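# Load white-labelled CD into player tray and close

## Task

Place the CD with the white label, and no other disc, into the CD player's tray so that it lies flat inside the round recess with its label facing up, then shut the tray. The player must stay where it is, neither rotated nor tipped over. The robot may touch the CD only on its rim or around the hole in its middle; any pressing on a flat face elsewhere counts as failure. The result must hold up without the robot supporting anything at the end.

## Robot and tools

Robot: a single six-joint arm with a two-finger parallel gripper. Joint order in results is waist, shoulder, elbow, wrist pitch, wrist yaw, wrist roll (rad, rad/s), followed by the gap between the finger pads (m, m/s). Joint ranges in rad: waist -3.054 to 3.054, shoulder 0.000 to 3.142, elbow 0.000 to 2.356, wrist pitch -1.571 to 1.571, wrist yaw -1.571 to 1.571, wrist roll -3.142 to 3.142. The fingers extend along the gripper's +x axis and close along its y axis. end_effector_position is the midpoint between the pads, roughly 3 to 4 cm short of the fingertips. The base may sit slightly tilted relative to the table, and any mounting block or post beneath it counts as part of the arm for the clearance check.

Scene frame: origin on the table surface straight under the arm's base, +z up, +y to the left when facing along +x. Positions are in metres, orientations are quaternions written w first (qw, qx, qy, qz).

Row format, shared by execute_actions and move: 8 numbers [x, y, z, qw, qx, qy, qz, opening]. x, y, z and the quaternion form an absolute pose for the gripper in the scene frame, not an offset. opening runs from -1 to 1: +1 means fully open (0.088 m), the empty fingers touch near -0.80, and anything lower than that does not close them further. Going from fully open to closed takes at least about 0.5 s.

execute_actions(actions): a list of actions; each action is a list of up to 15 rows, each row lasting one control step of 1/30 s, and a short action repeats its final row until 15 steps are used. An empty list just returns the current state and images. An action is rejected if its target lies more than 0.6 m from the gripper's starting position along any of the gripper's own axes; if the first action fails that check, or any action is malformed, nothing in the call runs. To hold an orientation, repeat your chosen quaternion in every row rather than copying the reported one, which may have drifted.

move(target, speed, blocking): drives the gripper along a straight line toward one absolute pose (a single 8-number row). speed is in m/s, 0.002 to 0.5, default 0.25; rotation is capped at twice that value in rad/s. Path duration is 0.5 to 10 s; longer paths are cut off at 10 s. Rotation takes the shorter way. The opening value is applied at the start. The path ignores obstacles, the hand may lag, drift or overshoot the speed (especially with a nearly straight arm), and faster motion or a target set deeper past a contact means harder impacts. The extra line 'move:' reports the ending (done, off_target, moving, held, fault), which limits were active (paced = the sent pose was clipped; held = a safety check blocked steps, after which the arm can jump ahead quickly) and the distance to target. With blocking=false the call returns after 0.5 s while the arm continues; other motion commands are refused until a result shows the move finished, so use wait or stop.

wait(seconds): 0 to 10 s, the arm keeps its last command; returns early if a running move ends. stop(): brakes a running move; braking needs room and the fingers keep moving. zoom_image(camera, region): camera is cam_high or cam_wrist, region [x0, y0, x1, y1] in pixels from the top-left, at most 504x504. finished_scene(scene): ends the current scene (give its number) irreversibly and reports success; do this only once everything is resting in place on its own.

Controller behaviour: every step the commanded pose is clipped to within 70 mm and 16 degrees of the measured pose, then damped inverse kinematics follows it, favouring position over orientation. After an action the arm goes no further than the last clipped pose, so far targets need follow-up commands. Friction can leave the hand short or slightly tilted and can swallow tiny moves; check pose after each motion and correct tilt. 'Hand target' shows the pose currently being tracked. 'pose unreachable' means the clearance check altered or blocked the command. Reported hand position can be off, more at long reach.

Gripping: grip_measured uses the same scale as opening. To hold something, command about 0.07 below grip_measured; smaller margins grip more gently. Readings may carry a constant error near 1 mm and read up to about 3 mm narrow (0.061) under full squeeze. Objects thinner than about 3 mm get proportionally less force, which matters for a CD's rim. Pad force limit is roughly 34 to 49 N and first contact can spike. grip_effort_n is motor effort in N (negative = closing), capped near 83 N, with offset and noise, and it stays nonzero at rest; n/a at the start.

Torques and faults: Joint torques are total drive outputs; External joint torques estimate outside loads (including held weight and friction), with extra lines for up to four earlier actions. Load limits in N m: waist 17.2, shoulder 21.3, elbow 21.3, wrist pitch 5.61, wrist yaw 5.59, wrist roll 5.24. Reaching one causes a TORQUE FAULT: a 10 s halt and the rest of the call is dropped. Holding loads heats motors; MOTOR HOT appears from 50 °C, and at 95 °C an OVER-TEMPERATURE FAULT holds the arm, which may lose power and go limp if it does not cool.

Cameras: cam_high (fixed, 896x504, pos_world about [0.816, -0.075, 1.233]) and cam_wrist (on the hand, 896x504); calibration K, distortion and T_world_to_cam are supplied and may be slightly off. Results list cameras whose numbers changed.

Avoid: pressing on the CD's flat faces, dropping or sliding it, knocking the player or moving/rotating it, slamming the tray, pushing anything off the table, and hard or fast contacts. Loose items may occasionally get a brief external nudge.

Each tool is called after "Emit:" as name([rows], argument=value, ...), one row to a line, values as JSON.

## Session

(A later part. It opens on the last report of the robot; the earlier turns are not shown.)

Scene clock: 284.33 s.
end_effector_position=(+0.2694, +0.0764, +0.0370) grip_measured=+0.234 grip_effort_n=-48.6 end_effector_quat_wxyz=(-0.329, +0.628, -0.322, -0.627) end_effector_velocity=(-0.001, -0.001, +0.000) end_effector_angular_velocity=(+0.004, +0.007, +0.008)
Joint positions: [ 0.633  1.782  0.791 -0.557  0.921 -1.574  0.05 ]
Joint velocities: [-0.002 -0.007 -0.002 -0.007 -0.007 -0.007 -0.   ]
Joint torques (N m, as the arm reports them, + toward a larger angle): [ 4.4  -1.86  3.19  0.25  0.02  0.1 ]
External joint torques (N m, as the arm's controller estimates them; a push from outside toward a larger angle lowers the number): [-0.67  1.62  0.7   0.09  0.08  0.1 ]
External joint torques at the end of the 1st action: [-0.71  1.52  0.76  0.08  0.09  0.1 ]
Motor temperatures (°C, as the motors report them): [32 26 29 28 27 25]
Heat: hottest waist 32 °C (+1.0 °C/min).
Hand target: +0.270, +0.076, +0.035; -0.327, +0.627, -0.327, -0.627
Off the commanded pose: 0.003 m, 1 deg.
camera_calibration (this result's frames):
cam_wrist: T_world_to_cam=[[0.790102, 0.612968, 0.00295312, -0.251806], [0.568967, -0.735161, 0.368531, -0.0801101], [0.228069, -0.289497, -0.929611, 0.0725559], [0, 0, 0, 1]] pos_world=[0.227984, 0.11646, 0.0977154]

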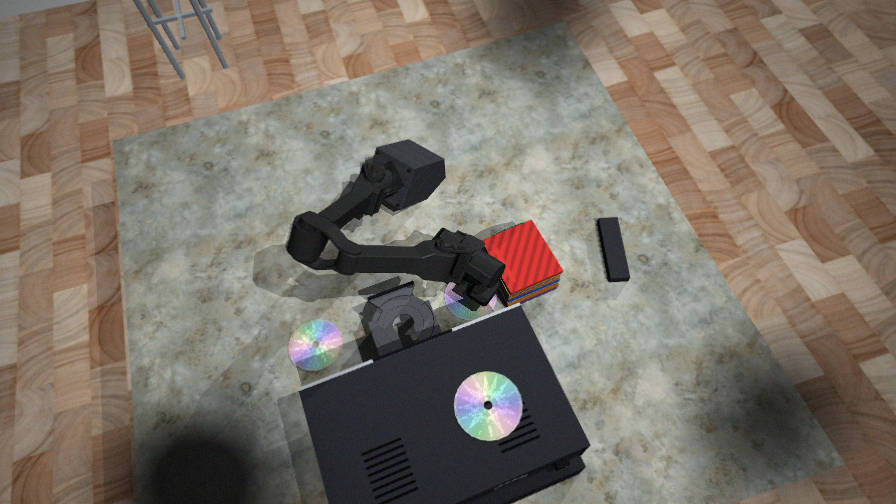

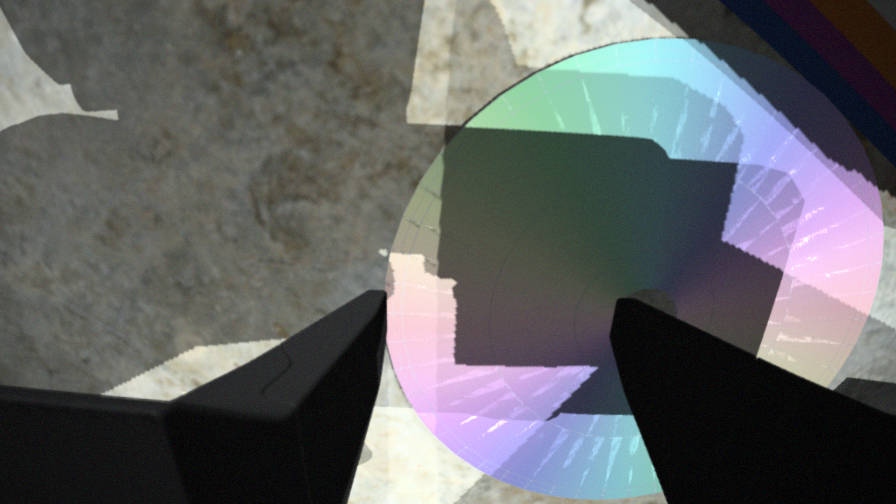

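Force builds. Test lift.

Emit:
move(target=[0.2695,0.072,0.055,0.327,-0.627,0.327,0.627,0.225], speed=0.02)

Scene clock: 289.07 s.
end_effector_position=(+0.2657, +0.0715, +0.0517) grip_measured=+0.234 grip_effort_n=-45.8 end_effector_quat_wxyz=(-0.320, +0.626, -0.327, -0.631) end_effector_velocity=(-0.005, +0.000, +0.001) end_effector_angular_velocity=(+0.009, +0.023, -0.003)
Joint positions: [ 0.675  1.765  0.82  -0.693  0.922 -1.483  0.05 ]
Joint velocities: [ 0.002 -0.002 -0.002 -0.022 -0.022  0.022 -0.   ]
Joint torques (N m, as the arm reports them, + toward a larger angle): [ 5.4  -3.24  4.14 -0.04 -0.03  0.13]
External joint torques (N m, as the arm's controller estimates them; a push from outside toward a larger angle lowers the number): [ 0.32  0.04  1.45 -0.19  0.04  0.13]
Motor temperatures (°C, as the motors report them): [32 26 29 28 27 25]
Heat: hottest waist 32 °C (+1.0 °C/min).
Hand target: +0.269, +0.072, +0.055; -0.327, +0.627, -0.327, -0.627
Off the commanded pose: 0.005 m, 1 deg.
move: done
camera_calibration (this result's frames):
cam_wrist: T_world_to_cam=[[0.786466, 0.617383, -0.0175897, -0.244233], [0.578763, -0.726729, 0.369997, -0.0902139], [0.215647, -0.30117, -0.928866, 0.0897047], [0, 0, 0, 1]] pos_world=[0.224949, 0.11224, 0.112407]

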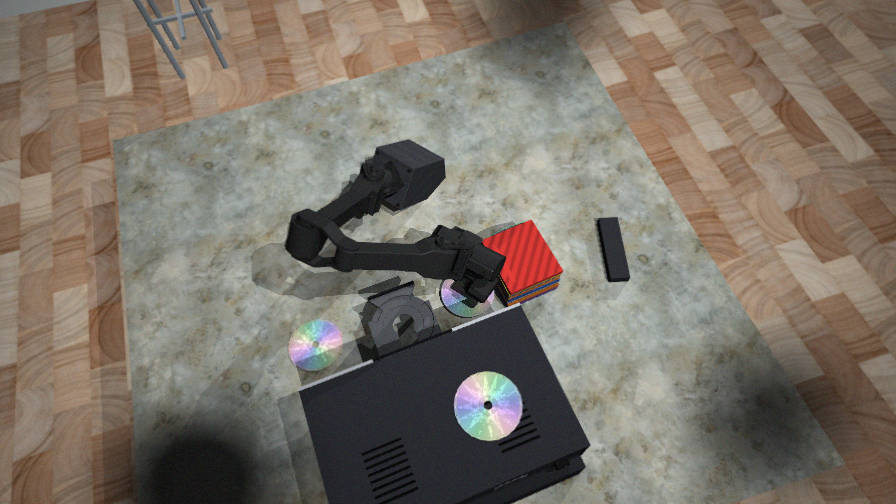

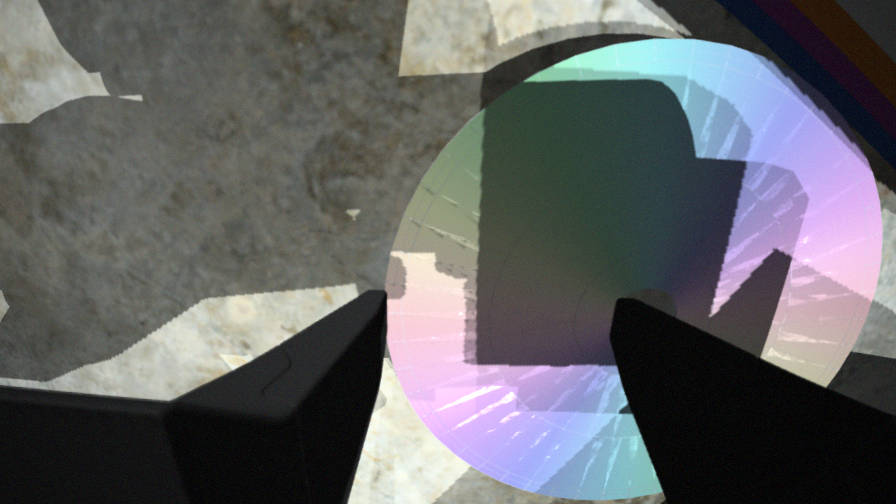

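Emit:
move(target=[0.27,0.074,0.17,0.327,-0.627,0.327,0.627,0.225], speed=0.12)

Emit:
move(target=[0.271,0.18,0.22,0.668,0.23,0.135,0.694,0.225], speed=0.25)

Scene clock: 324.33 s.
end_effector_position=(+0.2695, +0.0720, +0.1674) grip_measured=+0.234 grip_effort_n=-45.8 end_effector_quat_wxyz=(-0.326, +0.629, -0.327, -0.626) end_effector_velocity=(-0.003, -0.001, -0.000) end_effector_angular_velocity=(-0.007, +0.027, +0.008)
Joint positions: [ 1.01   1.785  1.144 -1.38   0.843 -0.975  0.05 ]
Joint velocities: [-0.002  0.007  0.007 -0.022 -0.022  0.007 -0.   ]
Joint torques (N m, as the arm reports them, + toward a larger angle): [ 5.56 -1.54  5.65  0.03 -0.18  0.07]
External joint torques (N m, as the arm's controller estimates them; a push from outside toward a larger angle lowers the number): [ 0.45  1.03  1.94 -0.16 -0.13  0.07]
Motor temperatures (°C, as the motors report them): [34 27 30 27 27 25]
Heat: hottest waist 34 °C (+3.0 °C/min).
Hand target: +0.270, +0.074, +0.170; -0.329, +0.627, -0.326, -0.627
Off the commanded pose: 0.003 m, 0 deg.
move: done
camera_calibration (this result's frames):
cam_wrist: T_world_to_cam=[[0.791709, 0.610877, -0.00514531, -0.248513], [0.567788, -0.732706, 0.375178, -0.132384], [0.225418, -0.299953, -0.926938, 0.193516], [0, 0, 0, 1]] pos_world=[0.228294, 0.112858, 0.227766]

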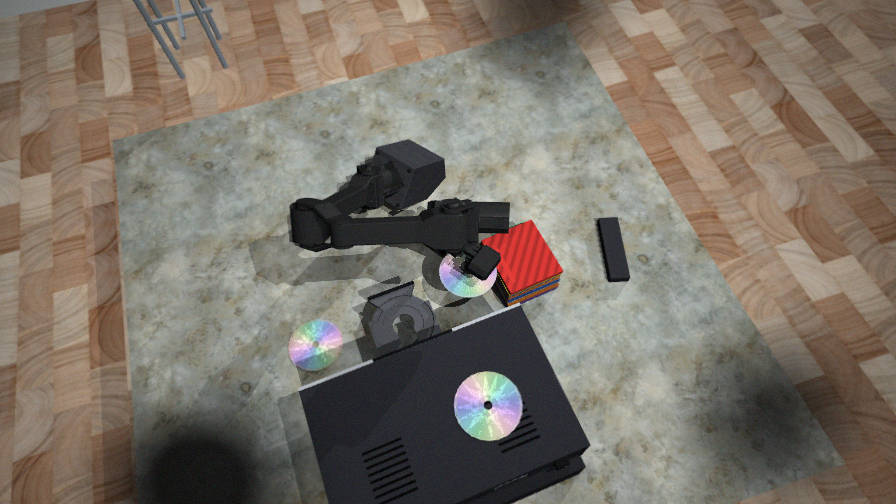

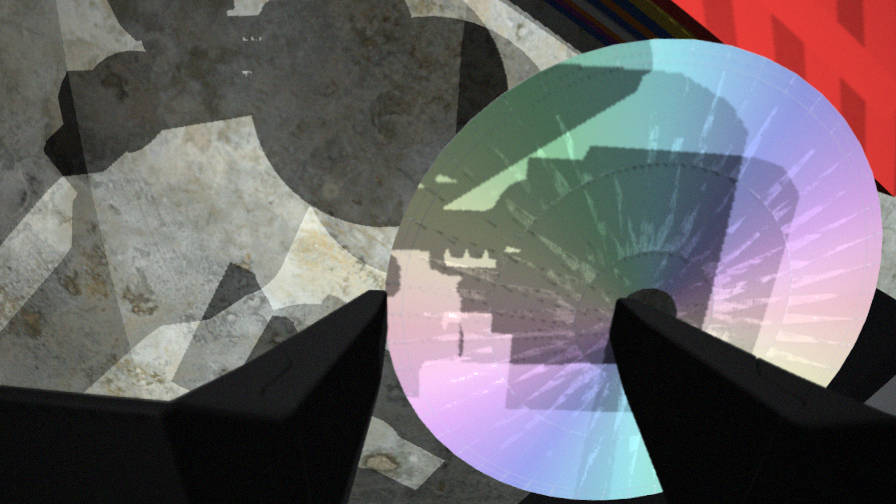

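Scene clock: 328.77 s.
end_effector_position=(+0.2733, +0.1799, +0.2208) grip_measured=+0.234 grip_effort_n=-45.8 end_effector_quat_wxyz=(+0.672, +0.229, +0.137, +0.691) end_effector_velocity=(-0.004, -0.000, -0.001) end_effector_angular_velocity=(+0.002, +0.000, +0.010)
Joint positions: [ 0.582  1.472  0.553  0.135 -0.665 -0.636  0.05 ]
Joint velocities: [-0.002 -0.002 -0.007 -0.007 -0.007 -0.007 -0.   ]
Joint torques (N m, as the arm reports them, + toward a larger angle): [ 4.09 -1.81  2.64  1.02 -0.69  0.14]
External joint torques (N m, as the arm's controller estimates them; a push from outside toward a larger angle lowers the number): [-0.23  1.2  -0.45  0.27 -0.07  0.16]
Motor temperatures (°C, as the motors report them): [34 27 30 27 27 25]
Heat: hottest waist 34 °C (+3.0 °C/min).
Hand target: +0.270, +0.181, +0.219; +0.668, +0.232, +0.140, +0.693
Off the commanded pose: 0.002 m, 1 deg.
move: done
camera_calibration (this result's frames):
cam_wrist: T_world_to_cam=[[0.887778, 0.0604977, -0.456279, -0.144764], [-0.427998, -0.256164, -0.866717, 0.385154], [-0.169317, 0.964738, -0.201524, -0.00535214], [0, 0, 0, 1]] pos_world=[0.292457, 0.112584, 0.266688]

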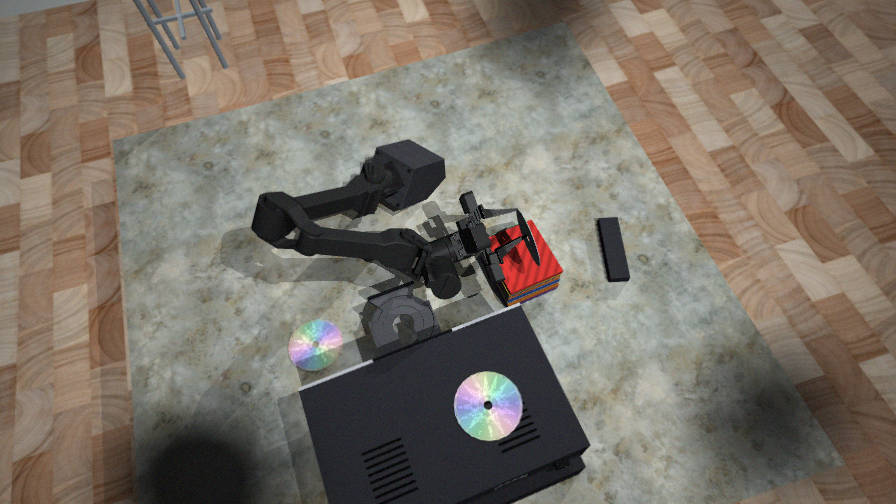

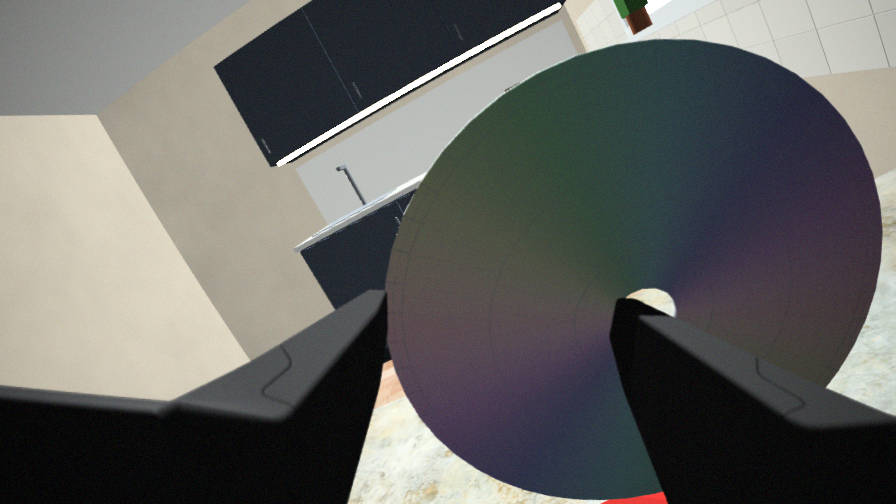

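Emit:
move(target=[0.266,0.215,0.165,0.692,0.141,0.043,0.705,0.225], speed=0.08)

Emit:
zoom_image(camera="cam_high", region=[400, 180, 580, 330])

Scene clock: 338.67 s.
end_effector_position=(+0.2660, +0.2146, +0.1653) grip_measured=+0.234 grip_effort_n=-45.8 end_effector_quat_wxyz=(+0.693, +0.140, +0.046, +0.705) end_effector_velocity=(-0.003, +0.000, -0.003) end_effector_angular_velocity=(-0.000, -0.022, +0.006)
Joint positions: [ 0.486  1.77   0.544  0.375 -0.735 -0.993  0.05 ]
Joint velocities: [-0.007  0.007 -0.002 -0.007 -0.007 -0.037  0.   ]
Joint torques (N m, as the arm reports them, + toward a larger angle): [ 4.76 -2.34  2.38  0.86 -0.75 -0.12]
External joint torques (N m, as the arm's controller estimates them; a push from outside toward a larger angle lowers the number): [-0.25  1.23  0.58  0.27 -0.11 -0.12]
Motor temperatures (°C, as the motors report them): [34 27 29 28 27 25]
Heat: hottest waist 34 °C (+2.0 °C/min).
Hand target: +0.266, +0.215, +0.165; +0.693, +0.141, +0.043, +0.706
Off the commanded pose: 0.001 m, 0 deg.
move: done
camera_calibration (this result's frames):
cam_wrist: T_world_to_cam=[[0.976269, 0.034539, -0.21379, -0.223745], [-0.198964, -0.246757, -0.948432, 0.293279], [-0.0855121, 0.968462, -0.234029, -0.0689129], [0, 0, 0, 1]] pos_world=[0.270894, 0.146836, 0.214193]

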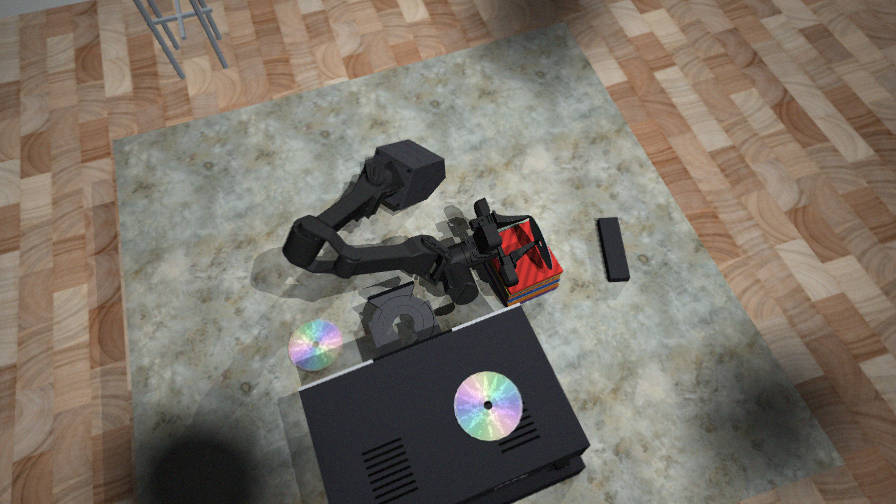

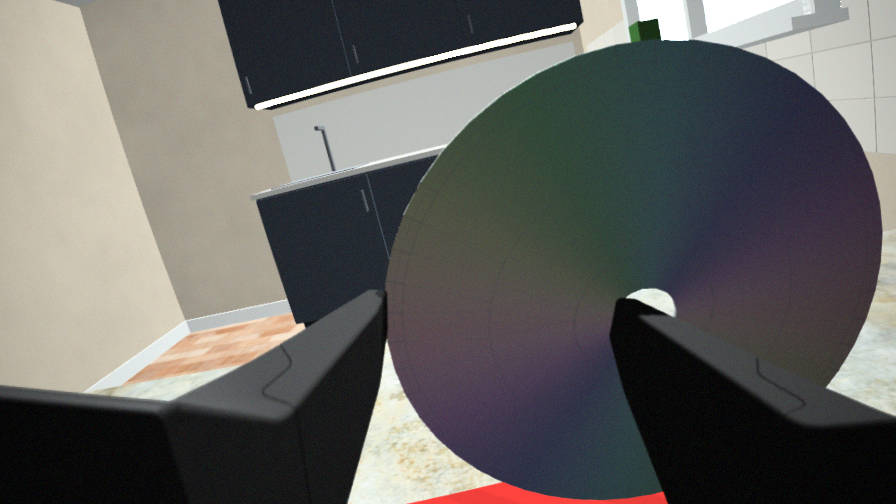

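Region (400, 180, 580, 330) of cam_high's 896x504 image, scaled by 2.800, with more detail than that image has.

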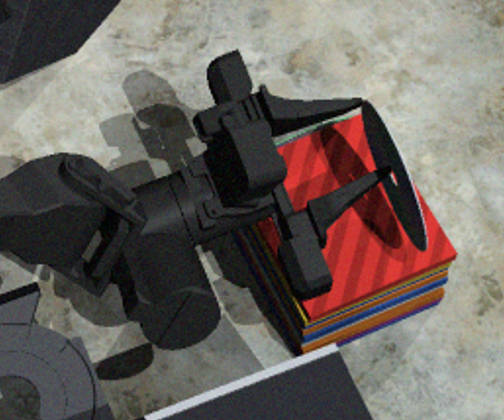

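Emit:
move(target=[0.266,0.215,0.160,0.692,0.141,0.043,0.705,0.225], speed=0.01)

Emit:
zoom_image(camera="cam_high", region=[490, 200, 580, 290])

Scene clock: 349.13 s.
end_effector_position=(+0.2653, +0.2145, +0.1601) grip_measured=+0.234 grip_effort_n=-45.8 end_effector_quat_wxyz=(+0.693, +0.140, +0.046, +0.706) end_effector_velocity=(+0.000, -0.001, +0.003) end_effector_angular_velocity=(+0.021, -0.011, -0.002)
Joint positions: [ 0.471  1.785  0.544  0.379 -0.746 -1.009  0.05 ]
Joint velocities: [-0.002 -0.002 -0.002  0.007 -0.022 -0.007 -0.   ]
Joint torques (N m, as the arm reports them, + toward a larger angle): [ 5.04 -2.37  2.45  0.8  -0.8  -0.11]
External joint torques (N m, as the arm's controller estimates them; a push from outside toward a larger angle lowers the number): [ 0.    1.3   0.66  0.19 -0.16 -0.11]
Motor temperatures (°C, as the motors report them): [34 27 29 28 28 25]
Heat: hottest waist 34 °C (+2.0 °C/min).
Hand target: +0.266, +0.215, +0.160; +0.693, +0.141, +0.043, +0.706
Off the commanded pose: 0.001 m, 0 deg.
move: done
camera_calibration (this result's frames):
cam_wrist: T_world_to_cam=[[0.976174, 0.0352177, -0.214112, -0.224243], [-0.19913, -0.246625, -0.948432, 0.288245], [-0.0862069, 0.968471, -0.233736, -0.0699649], [0, 0, 0, 1]] pos_world=[0.270267, 0.146745, 0.209015]

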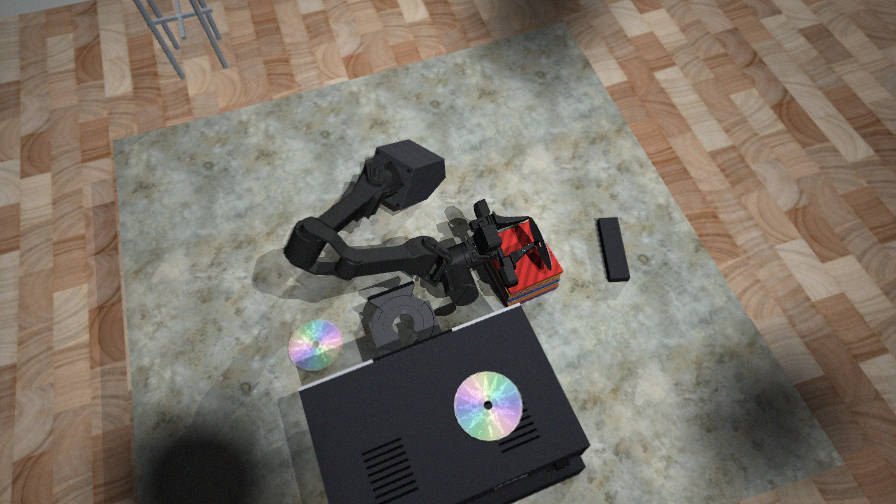

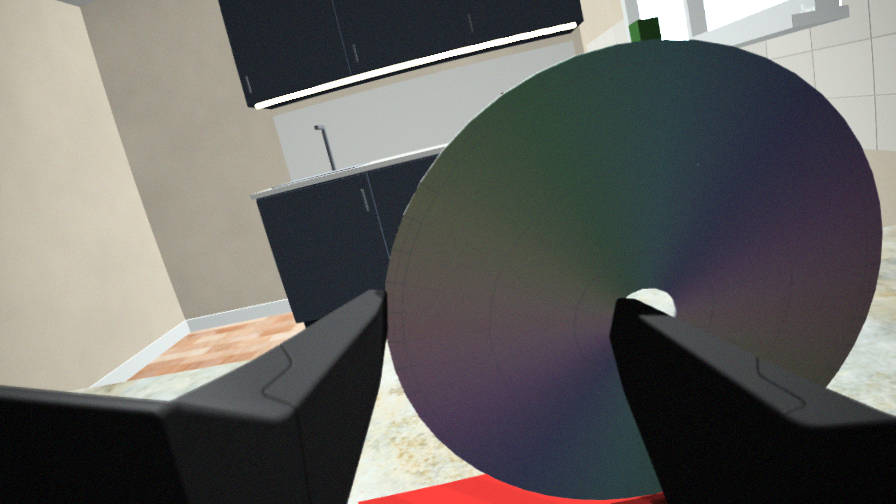

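Region (490, 200, 580, 290) of cam_high's 896x504 image, scaled by 5.600, with more detail than that image has.

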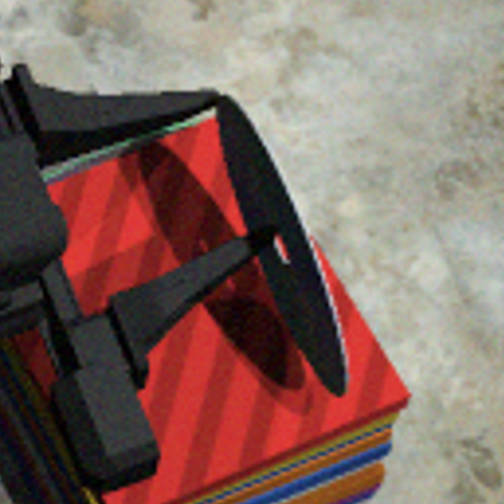

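Emit:
execute_actions([
  [[0.266,0.215,0.159,0.692,0.141,0.043,0.705,0.225],[0.266,0.215,0.159,0.692,0.141,0.043,0.705,0.225],[0.266,0.215,0.159,0.692,0.141,0.043,0.705,0.225],[0.266,0.215,0.158,0.692,0.141,0.043,0.705,0.225]],
])

Emit:
zoom_image(camera="cam_wrist", region=[480, 404, 720, 504])

Scene clock: 354.57 s.
end_effector_position=(+0.2649, +0.2145, +0.1587) grip_measured=+0.234 grip_effort_n=-45.8 end_effector_quat_wxyz=(+0.693, +0.140, +0.045, +0.706) end_effector_velocity=(-0.001, -0.002, -0.001) end_effector_angular_velocity=(+0.002, +0.001, +0.002)
Joint positions: [ 0.466  1.79   0.544  0.38  -0.751 -1.016  0.05 ]
Joint velocities: [-0.007 -0.002 -0.002 -0.007 -0.007 -0.007 -0.   ]
Joint torques (N m, as the arm reports them, + toward a larger angle): [ 4.77 -2.19  2.53  0.77 -0.7  -0.06]
External joint torques (N m, as the arm's controller estimates them; a push from outside toward a larger angle lowers the number): [-0.25  1.45  0.85  0.19 -0.06 -0.05]
Motor temperatures (°C, as the motors report them): [34 27 29 28 28 25]
Heat: hottest waist 34 °C (+2.0 °C/min).
Hand target: +0.266, +0.215, +0.158; +0.693, +0.141, +0.043, +0.706
Off the commanded pose: 0.001 m, 0 deg.
camera_calibration (this result's frames):
cam_wrist: T_world_to_cam=[[0.976576, 0.0361936, -0.212106, -0.224813], [-0.197108, -0.244874, -0.949308, 0.286042], [-0.086298, 0.968879, -0.232004, -0.0706865], [0, 0, 0, 1]] pos_world=[0.269828, 0.146668, 0.207458]

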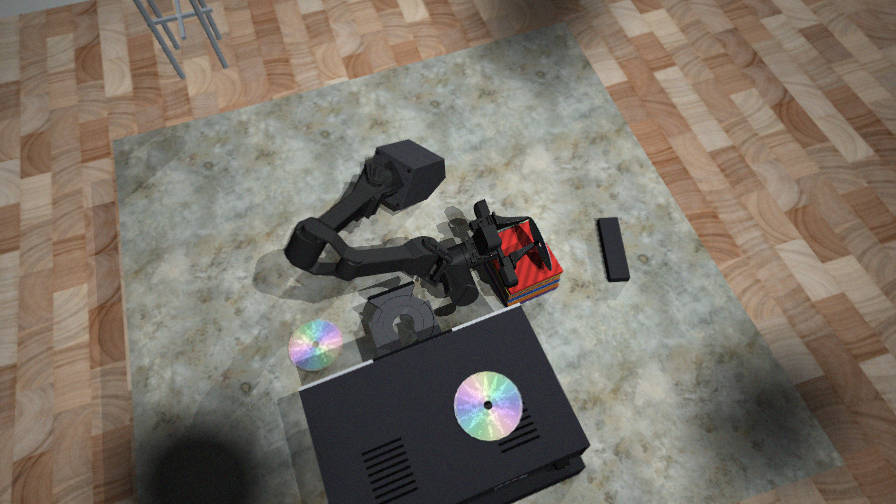

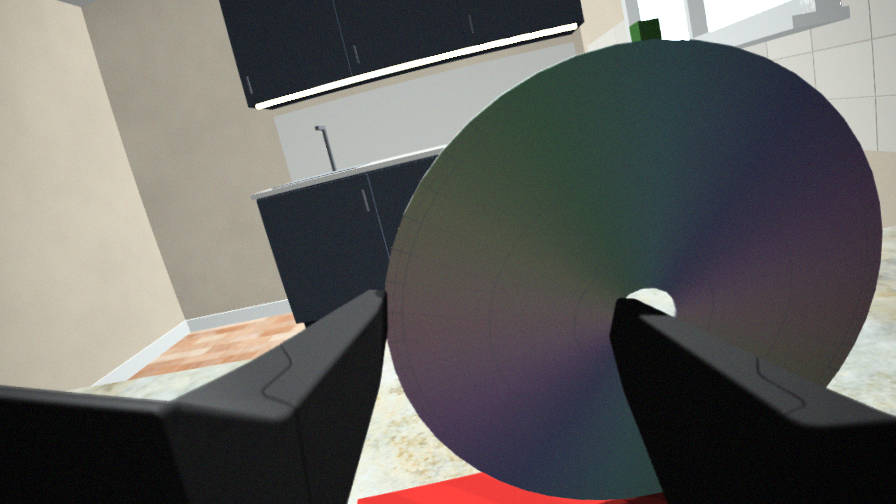

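Region (480, 404, 720, 504) of cam_wrist's 896x504 image, scaled by 2.100, with more detail than that image has; it fills the top 210 rows of this view, and the rest is white.

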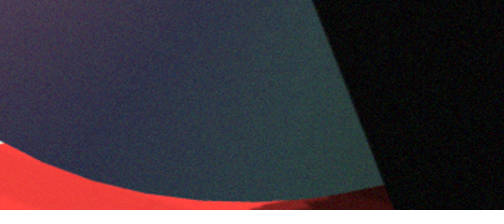

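Emit:
execute_actions([
  [[0.266,0.215,0.158,0.692,0.141,0.043,0.705,0.42],[0.266,0.215,0.158,0.692,0.141,0.043,0.705,0.42],[0.266,0.215,0.158,0.692,0.141,0.043,0.705,0.42],[0.266,0.205,0.158,0.692,0.141,0.043,0.705,0.42],[0.266,0.193,0.160,0.692,0.141,0.043,0.705,0.42],[0.266,0.181,0.166,0.692,0.141,0.043,0.705,0.42],[0.266,0.170,0.176,0.692,0.141,0.043,0.705,0.42],[0.266,0.160,0.188,0.692,0.141,0.043,0.705,0.42],[0.266,0.152,0.200,0.692,0.141,0.043,0.705,0.42],[0.266,0.145,0.212,0.692,0.141,0.043,0.705,0.42],[0.266,0.140,0.222,0.692,0.141,0.043,0.705,0.42],[0.266,0.136,0.230,0.692,0.141,0.043,0.705,0.42],[0.266,0.134,0.235,0.692,0.141,0.043,0.705,0.42]],
  [[0.266,0.134,0.235,0.692,0.141,0.043,0.705,0.42]],
])

Scene clock: 369.63 s.
end_effector_position=(+0.2629, +0.1352, +0.2320) grip_measured=+0.417 grip_effort_n=17.0 end_effector_quat_wxyz=(+0.690, +0.143, +0.046, +0.708) end_effector_velocity=(-0.004, -0.002, +0.002) end_effector_angular_velocity=(+0.005, -0.002, +0.013)
Joint positions: [ 0.522  1.242  0.541 -0.133 -0.718 -0.957  0.059]
Joint velocities: [ 0.002 -0.012 -0.002 -0.022 -0.007 -0.007  0.   ]
Joint torques (N m, as the arm reports them, + toward a larger angle): [ 3.91 -2.59  5.09  0.53 -0.47  0.1 ]
External joint torques (N m, as the arm's controller estimates them; a push from outside toward a larger angle lowers the number): [ 0.47 -0.01  1.76 -0.13  0.17  0.11]
External joint torques at the end of the 1st action: [ 0.39  0.69  1.37 -0.13  0.13  0.07]
Motor temperatures (°C, as the motors report them): [34 27 29 28 28 25]
Heat: hottest waist 34 °C (+0.0 °C/min).
Hand target: +0.266, +0.134, +0.235; +0.693, +0.141, +0.043, +0.706
Off the commanded pose: 0.005 m, 1 deg.
camera_calibration (this result's frames):
cam_wrist: T_world_to_cam=[[0.975087, 0.0430974, -0.217595, -0.203661], [-0.200938, -0.243907, -0.948754, 0.336574], [-0.0939617, 0.968841, -0.22917, 0.0243693], [0, 0, 0, 1]] pos_world=[0.268508, 0.0672599, 0.280595]

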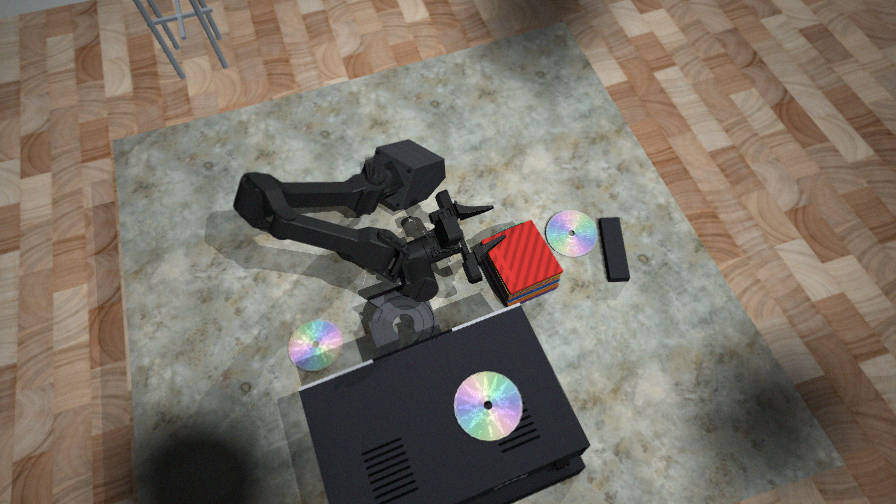

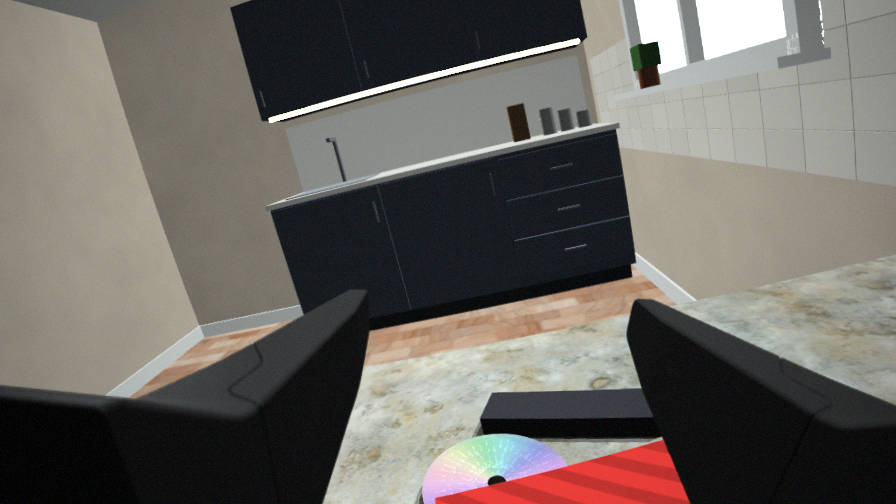

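Emit:
move(target=[0.21,0.31,0.19,0.497,-0.41,0.287,0.709,0.47], speed=0.3)

Emit:
move(target=[0.201,0.374,0.075,0.406,-0.579,0.406,0.579,0.47], speed=0.15)

Scene clock: 379.80 s.
end_effector_position=(+0.2106, +0.3068, +0.1895) grip_measured=+0.467 grip_effort_n=17.4 end_effector_quat_wxyz=(+0.499, -0.410, +0.285, +0.709) end_effector_velocity=(-0.005, -0.002, -0.005) end_effector_angular_velocity=(-0.017, +0.001, +0.042)
Joint positions: [ 1.171  2.27   1.363 -0.751  0.433 -0.804  0.062]
Joint velocities: [-0.002  0.012  0.002 -0.022 -0.007 -0.022 -0.   ]
Joint torques (N m, as the arm reports them, + toward a larger angle): [ 7.21 -3.47  6.65  0.65 -0.14  0.14]
External joint torques (N m, as the arm's controller estimates them; a push from outside toward a larger angle lowers the number): [ 0.34  1.53  2.16 -0.11  0.16  0.14]
Motor temperatures (°C, as the motors report them): [34 27 30 28 28 25]
Heat: hottest waist 34 °C (+0.0 °C/min).
Hand target: +0.211, +0.309, +0.191; +0.500, -0.412, +0.284, +0.707
Off the commanded pose: 0.003 m, 0 deg.
move: done
camera_calibration (this result's frames):
cam_wrist: T_world_to_cam=[[0.924903, 0.379552, 0.02226, -0.307452], [0.378682, -0.914386, -0.143169, 0.258641], [-0.0339857, 0.140847, -0.989448, 0.228926], [0, 0, 0, 1]] pos_world=[0.194201, 0.320948, 0.270383]

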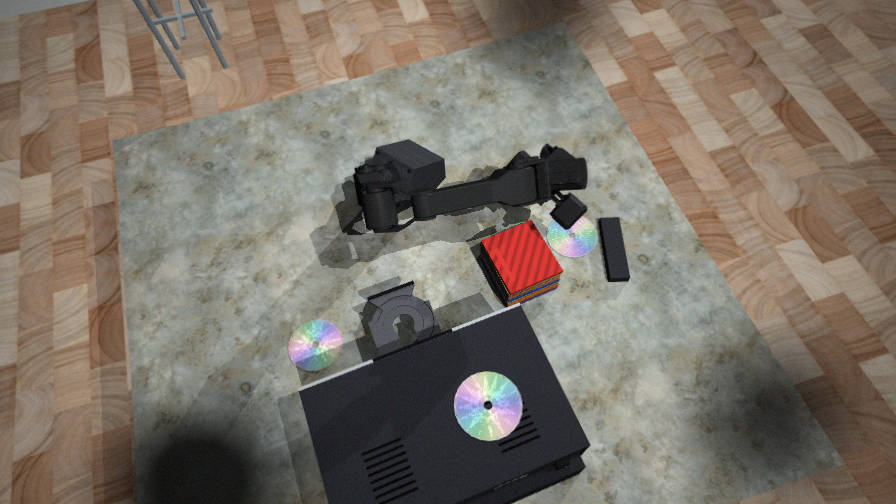

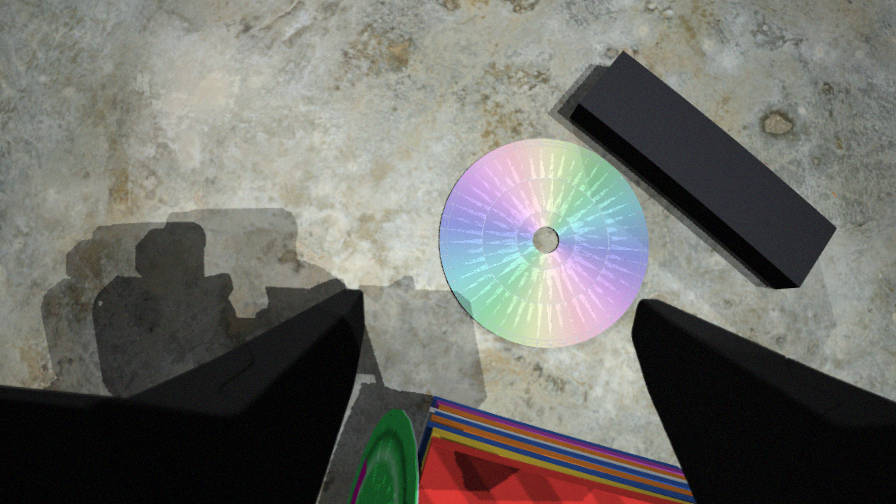

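Scene clock: 382.13 s.
end_effector_position=(+0.2017, +0.3731, +0.0772) grip_measured=+0.467 grip_effort_n=16.5 end_effector_quat_wxyz=(-0.406, +0.578, -0.403, -0.581) end_effector_velocity=(-0.002, -0.005, -0.003) end_effector_angular_velocity=(-0.020, +0.016, +0.007)
Joint positions: [ 1.118  2.961  1.982 -1.133  0.785 -0.584  0.062]
Joint velocities: [-0.007  0.002 -0.002 -0.022 -0.007  0.007  0.   ]
Joint torques (N m, as the arm reports them, + toward a larger angle): [ 8.08 -5.43  5.71 -0.01  0.07  0.12]
External joint torques (N m, as the arm's controller estimates them; a push from outside toward a larger angle lowers the number): [-0.02  2.29  1.86 -0.22  0.11  0.12]
Motor temperatures (°C, as the motors report them): [34 27 30 28 28 25]
Heat: hottest waist 34 °C (+0.0 °C/min).
Hand target: +0.202, +0.374, +0.076; -0.407, +0.580, -0.404, -0.579
Off the commanded pose: 0.002 m, 0 deg.
move: done
camera_calibration (this result's frames):
cam_wrist: T_world_to_cam=[[0.921865, 0.387484, -0.00461553, -0.322154], [0.362058, -0.857007, 0.366679, 0.249064], [0.138127, -0.3397, -0.930336, 0.248148], [0, 0, 0, 1]] pos_world=[0.172531, 0.422574, 0.138047]

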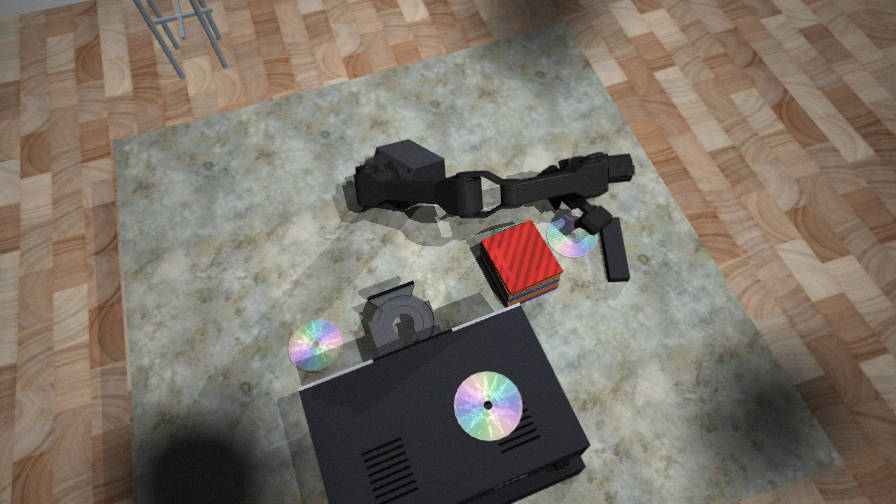

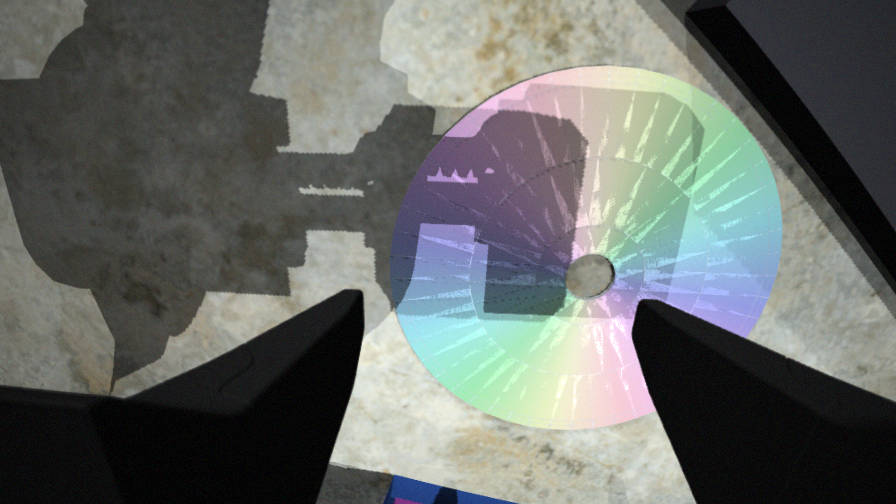

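Emit:
move(target=[0.200,0.3665,0.047,0.406,-0.579,0.406,0.579,0.47], speed=0.04)

Scene clock: 387.67 s.
end_effector_position=(+0.1972, +0.3681, +0.0447) grip_measured=+0.467 grip_effort_n=16.5 end_effector_quat_wxyz=(-0.403, +0.578, -0.408, -0.580) end_effector_velocity=(-0.001, -0.004, -0.000) end_effector_angular_velocity=(-0.007, +0.011, +0.029)
Joint positions: [ 1.067  2.962  1.882 -1.002  0.808 -0.634  0.062]
Joint velocities: [-0.002 -0.007 -0.012 -0.007 -0.007 -0.022 -0.   ]
Joint torques (N m, as the arm reports them, + toward a larger angle): [ 8.05 -7.52  3.07  0.36  0.08 -0.08]
External joint torques (N m, as the arm's controller estimates them; a push from outside toward a larger angle lowers the number): [-0.07  0.01 -0.52  0.17  0.13 -0.08]
Motor temperatures (°C, as the motors report them): [36 28 30 28 28 25]
Heat: hottest waist 36 °C (+2.0 °C/min).
Hand target: +0.200, +0.367, +0.047; -0.406, +0.579, -0.406, -0.579
Off the commanded pose: 0.004 m, 0 deg.
move: done
camera_calibration (this result's frames):
cam_wrist: T_world_to_cam=[[0.922818, 0.385018, -0.0129696, -0.315133], [0.361752, -0.854496, 0.37279, 0.257227], [0.132448, -0.348709, -0.927825, 0.221156], [0, 0, 0, 1]] pos_world=[0.168466, 0.418251, 0.105215]

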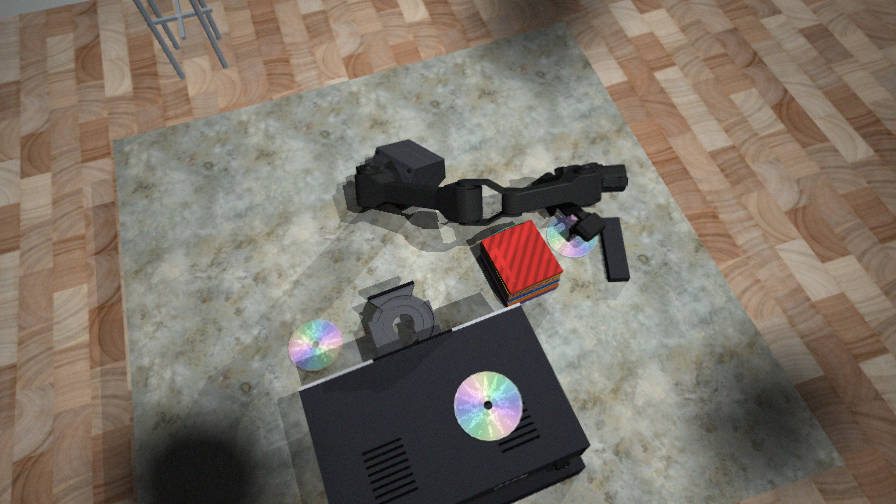

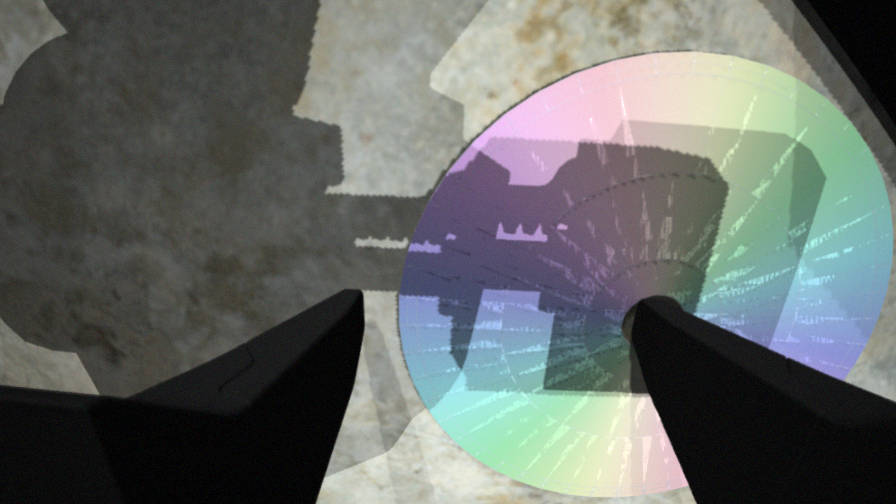

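Emit:
move(target=[0.2035,0.3652,0.0468,0.406,-0.579,0.406,0.579,0.47], speed=0.015)

Scene clock: 391.47 s.
end_effector_position=(+0.2007, +0.3670, +0.0450) grip_measured=+0.467 grip_effort_n=17.0 end_effector_quat_wxyz=(-0.404, +0.578, -0.407, -0.580) end_effector_velocity=(-0.002, +0.000, +0.000) end_effector_angular_velocity=(+0.005, +0.005, +0.022)
Joint positions: [ 1.062  2.954  1.879 -0.999  0.811 -0.643  0.062]
Joint velocities: [ 0.002 -0.002 -0.007  0.007 -0.007 -0.022 -0.   ]
Joint torques (N m, as the arm reports them, + toward a larger angle): [ 8.   -7.51  3.02  0.35  0.06 -0.04]
External joint torques (N m, as the arm's controller estimates them; a push from outside toward a larger angle lowers the number): [-0.25 -0.09 -0.57  0.14  0.12 -0.04]
Motor temperatures (°C, as the motors report them): [37 29 30 28 28 25]
Heat: hottest waist 37 °C (+3.0 °C/min).
Hand target: +0.203, +0.365, +0.047; -0.406, +0.579, -0.406, -0.579
Off the commanded pose: 0.004 m, 0 deg.
move: done
camera_calibration (this result's frames):
cam_wrist: T_world_to_cam=[[0.922782, 0.385158, -0.0112593, -0.318091], [0.361469, -0.855166, 0.371525, 0.255226], [0.133467, -0.346906, -0.928355, 0.219813], [0, 0, 0, 1]] pos_world=[0.171934, 0.417031, 0.10566]

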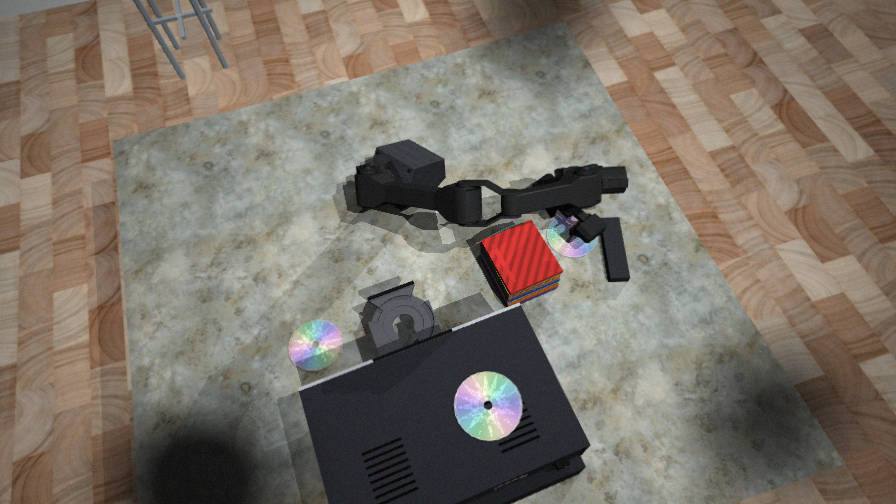

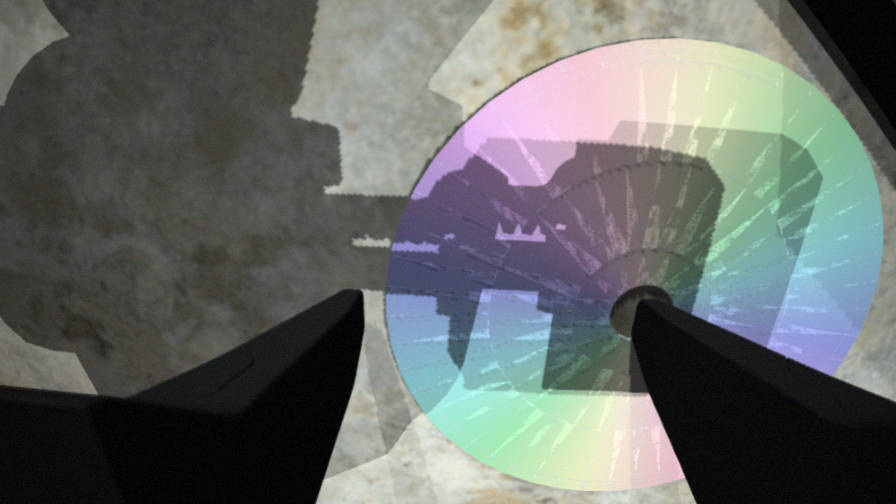

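Emit:
move(target=[0.2025,0.3652,0.0405,0.410,-0.582,0.402,0.576,0.47], speed=0.01)

Scene clock: 397.93 s.
end_effector_position=(+0.1999, +0.3675, +0.0420) grip_measured=+0.467 grip_effort_n=17.0 end_effector_quat_wxyz=(-0.409, +0.580, -0.401, -0.578) end_effector_velocity=(-0.001, -0.005, +0.000) end_effector_angular_velocity=(-0.013, +0.013, +0.022)
Joint positions: [ 1.061  2.947  1.85  -0.957  0.822 -0.66   0.062]
Joint velocities: [-0.002 -0.007 -0.007 -0.022 -0.007 -0.007 -0.   ]
Joint torques (N m, as the arm reports them, + toward a larger angle): [ 7.47 -7.04  2.83  0.63  0.17 -0.12]
External joint torques (N m, as the arm's controller estimates them; a push from outside toward a larger angle lowers the number): [-0.66  0.46 -0.77  0.42  0.21 -0.12]
Motor temperatures (°C, as the motors report them): [39 31 30 28 28 25]
Heat: hottest waist 39 °C (+5.1 °C/min).
Hand target: +0.202, +0.365, +0.040; -0.410, +0.582, -0.402, -0.576
Off the commanded pose: 0.004 m, 0 deg.
move: done
camera_calibration (this result's frames):
cam_wrist: T_world_to_cam=[[0.922458, 0.386063, 0.0052225, -0.318515], [0.357124, -0.858297, 0.368494, 0.259242], [0.146744, -0.338055, -0.929615, 0.211435], [0, 0, 0, 1]] pos_world=[0.170208, 0.41695, 0.102688]

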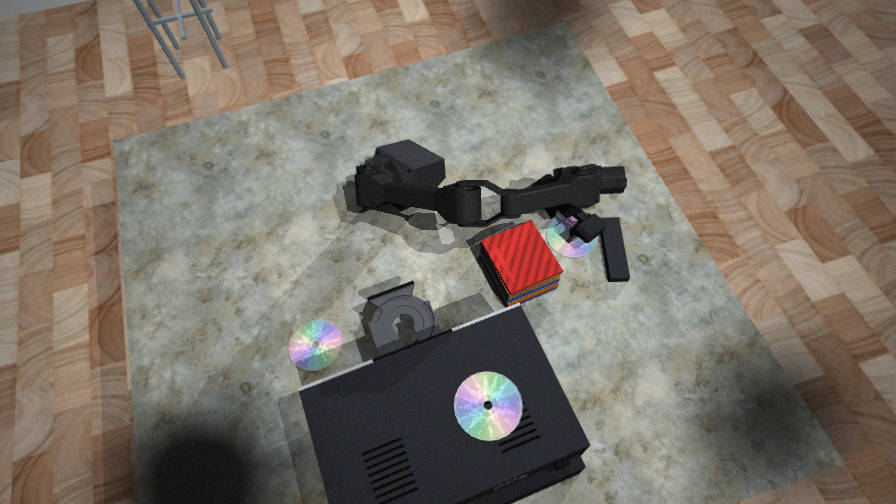

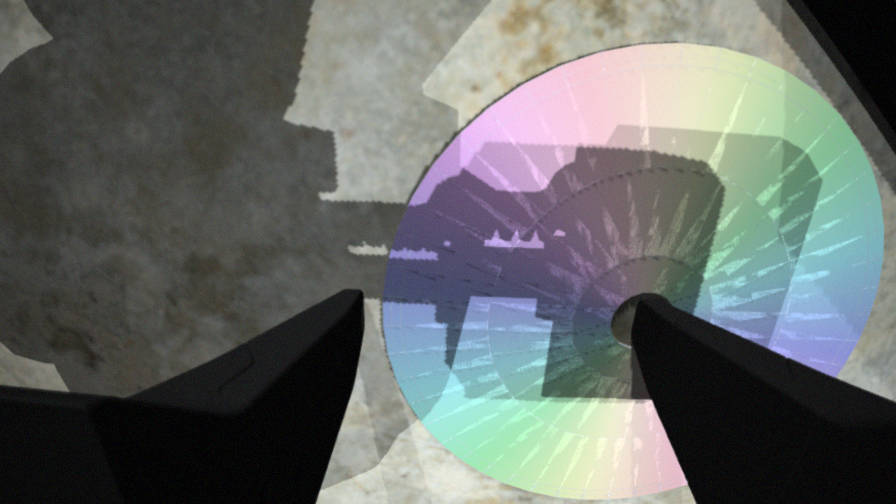

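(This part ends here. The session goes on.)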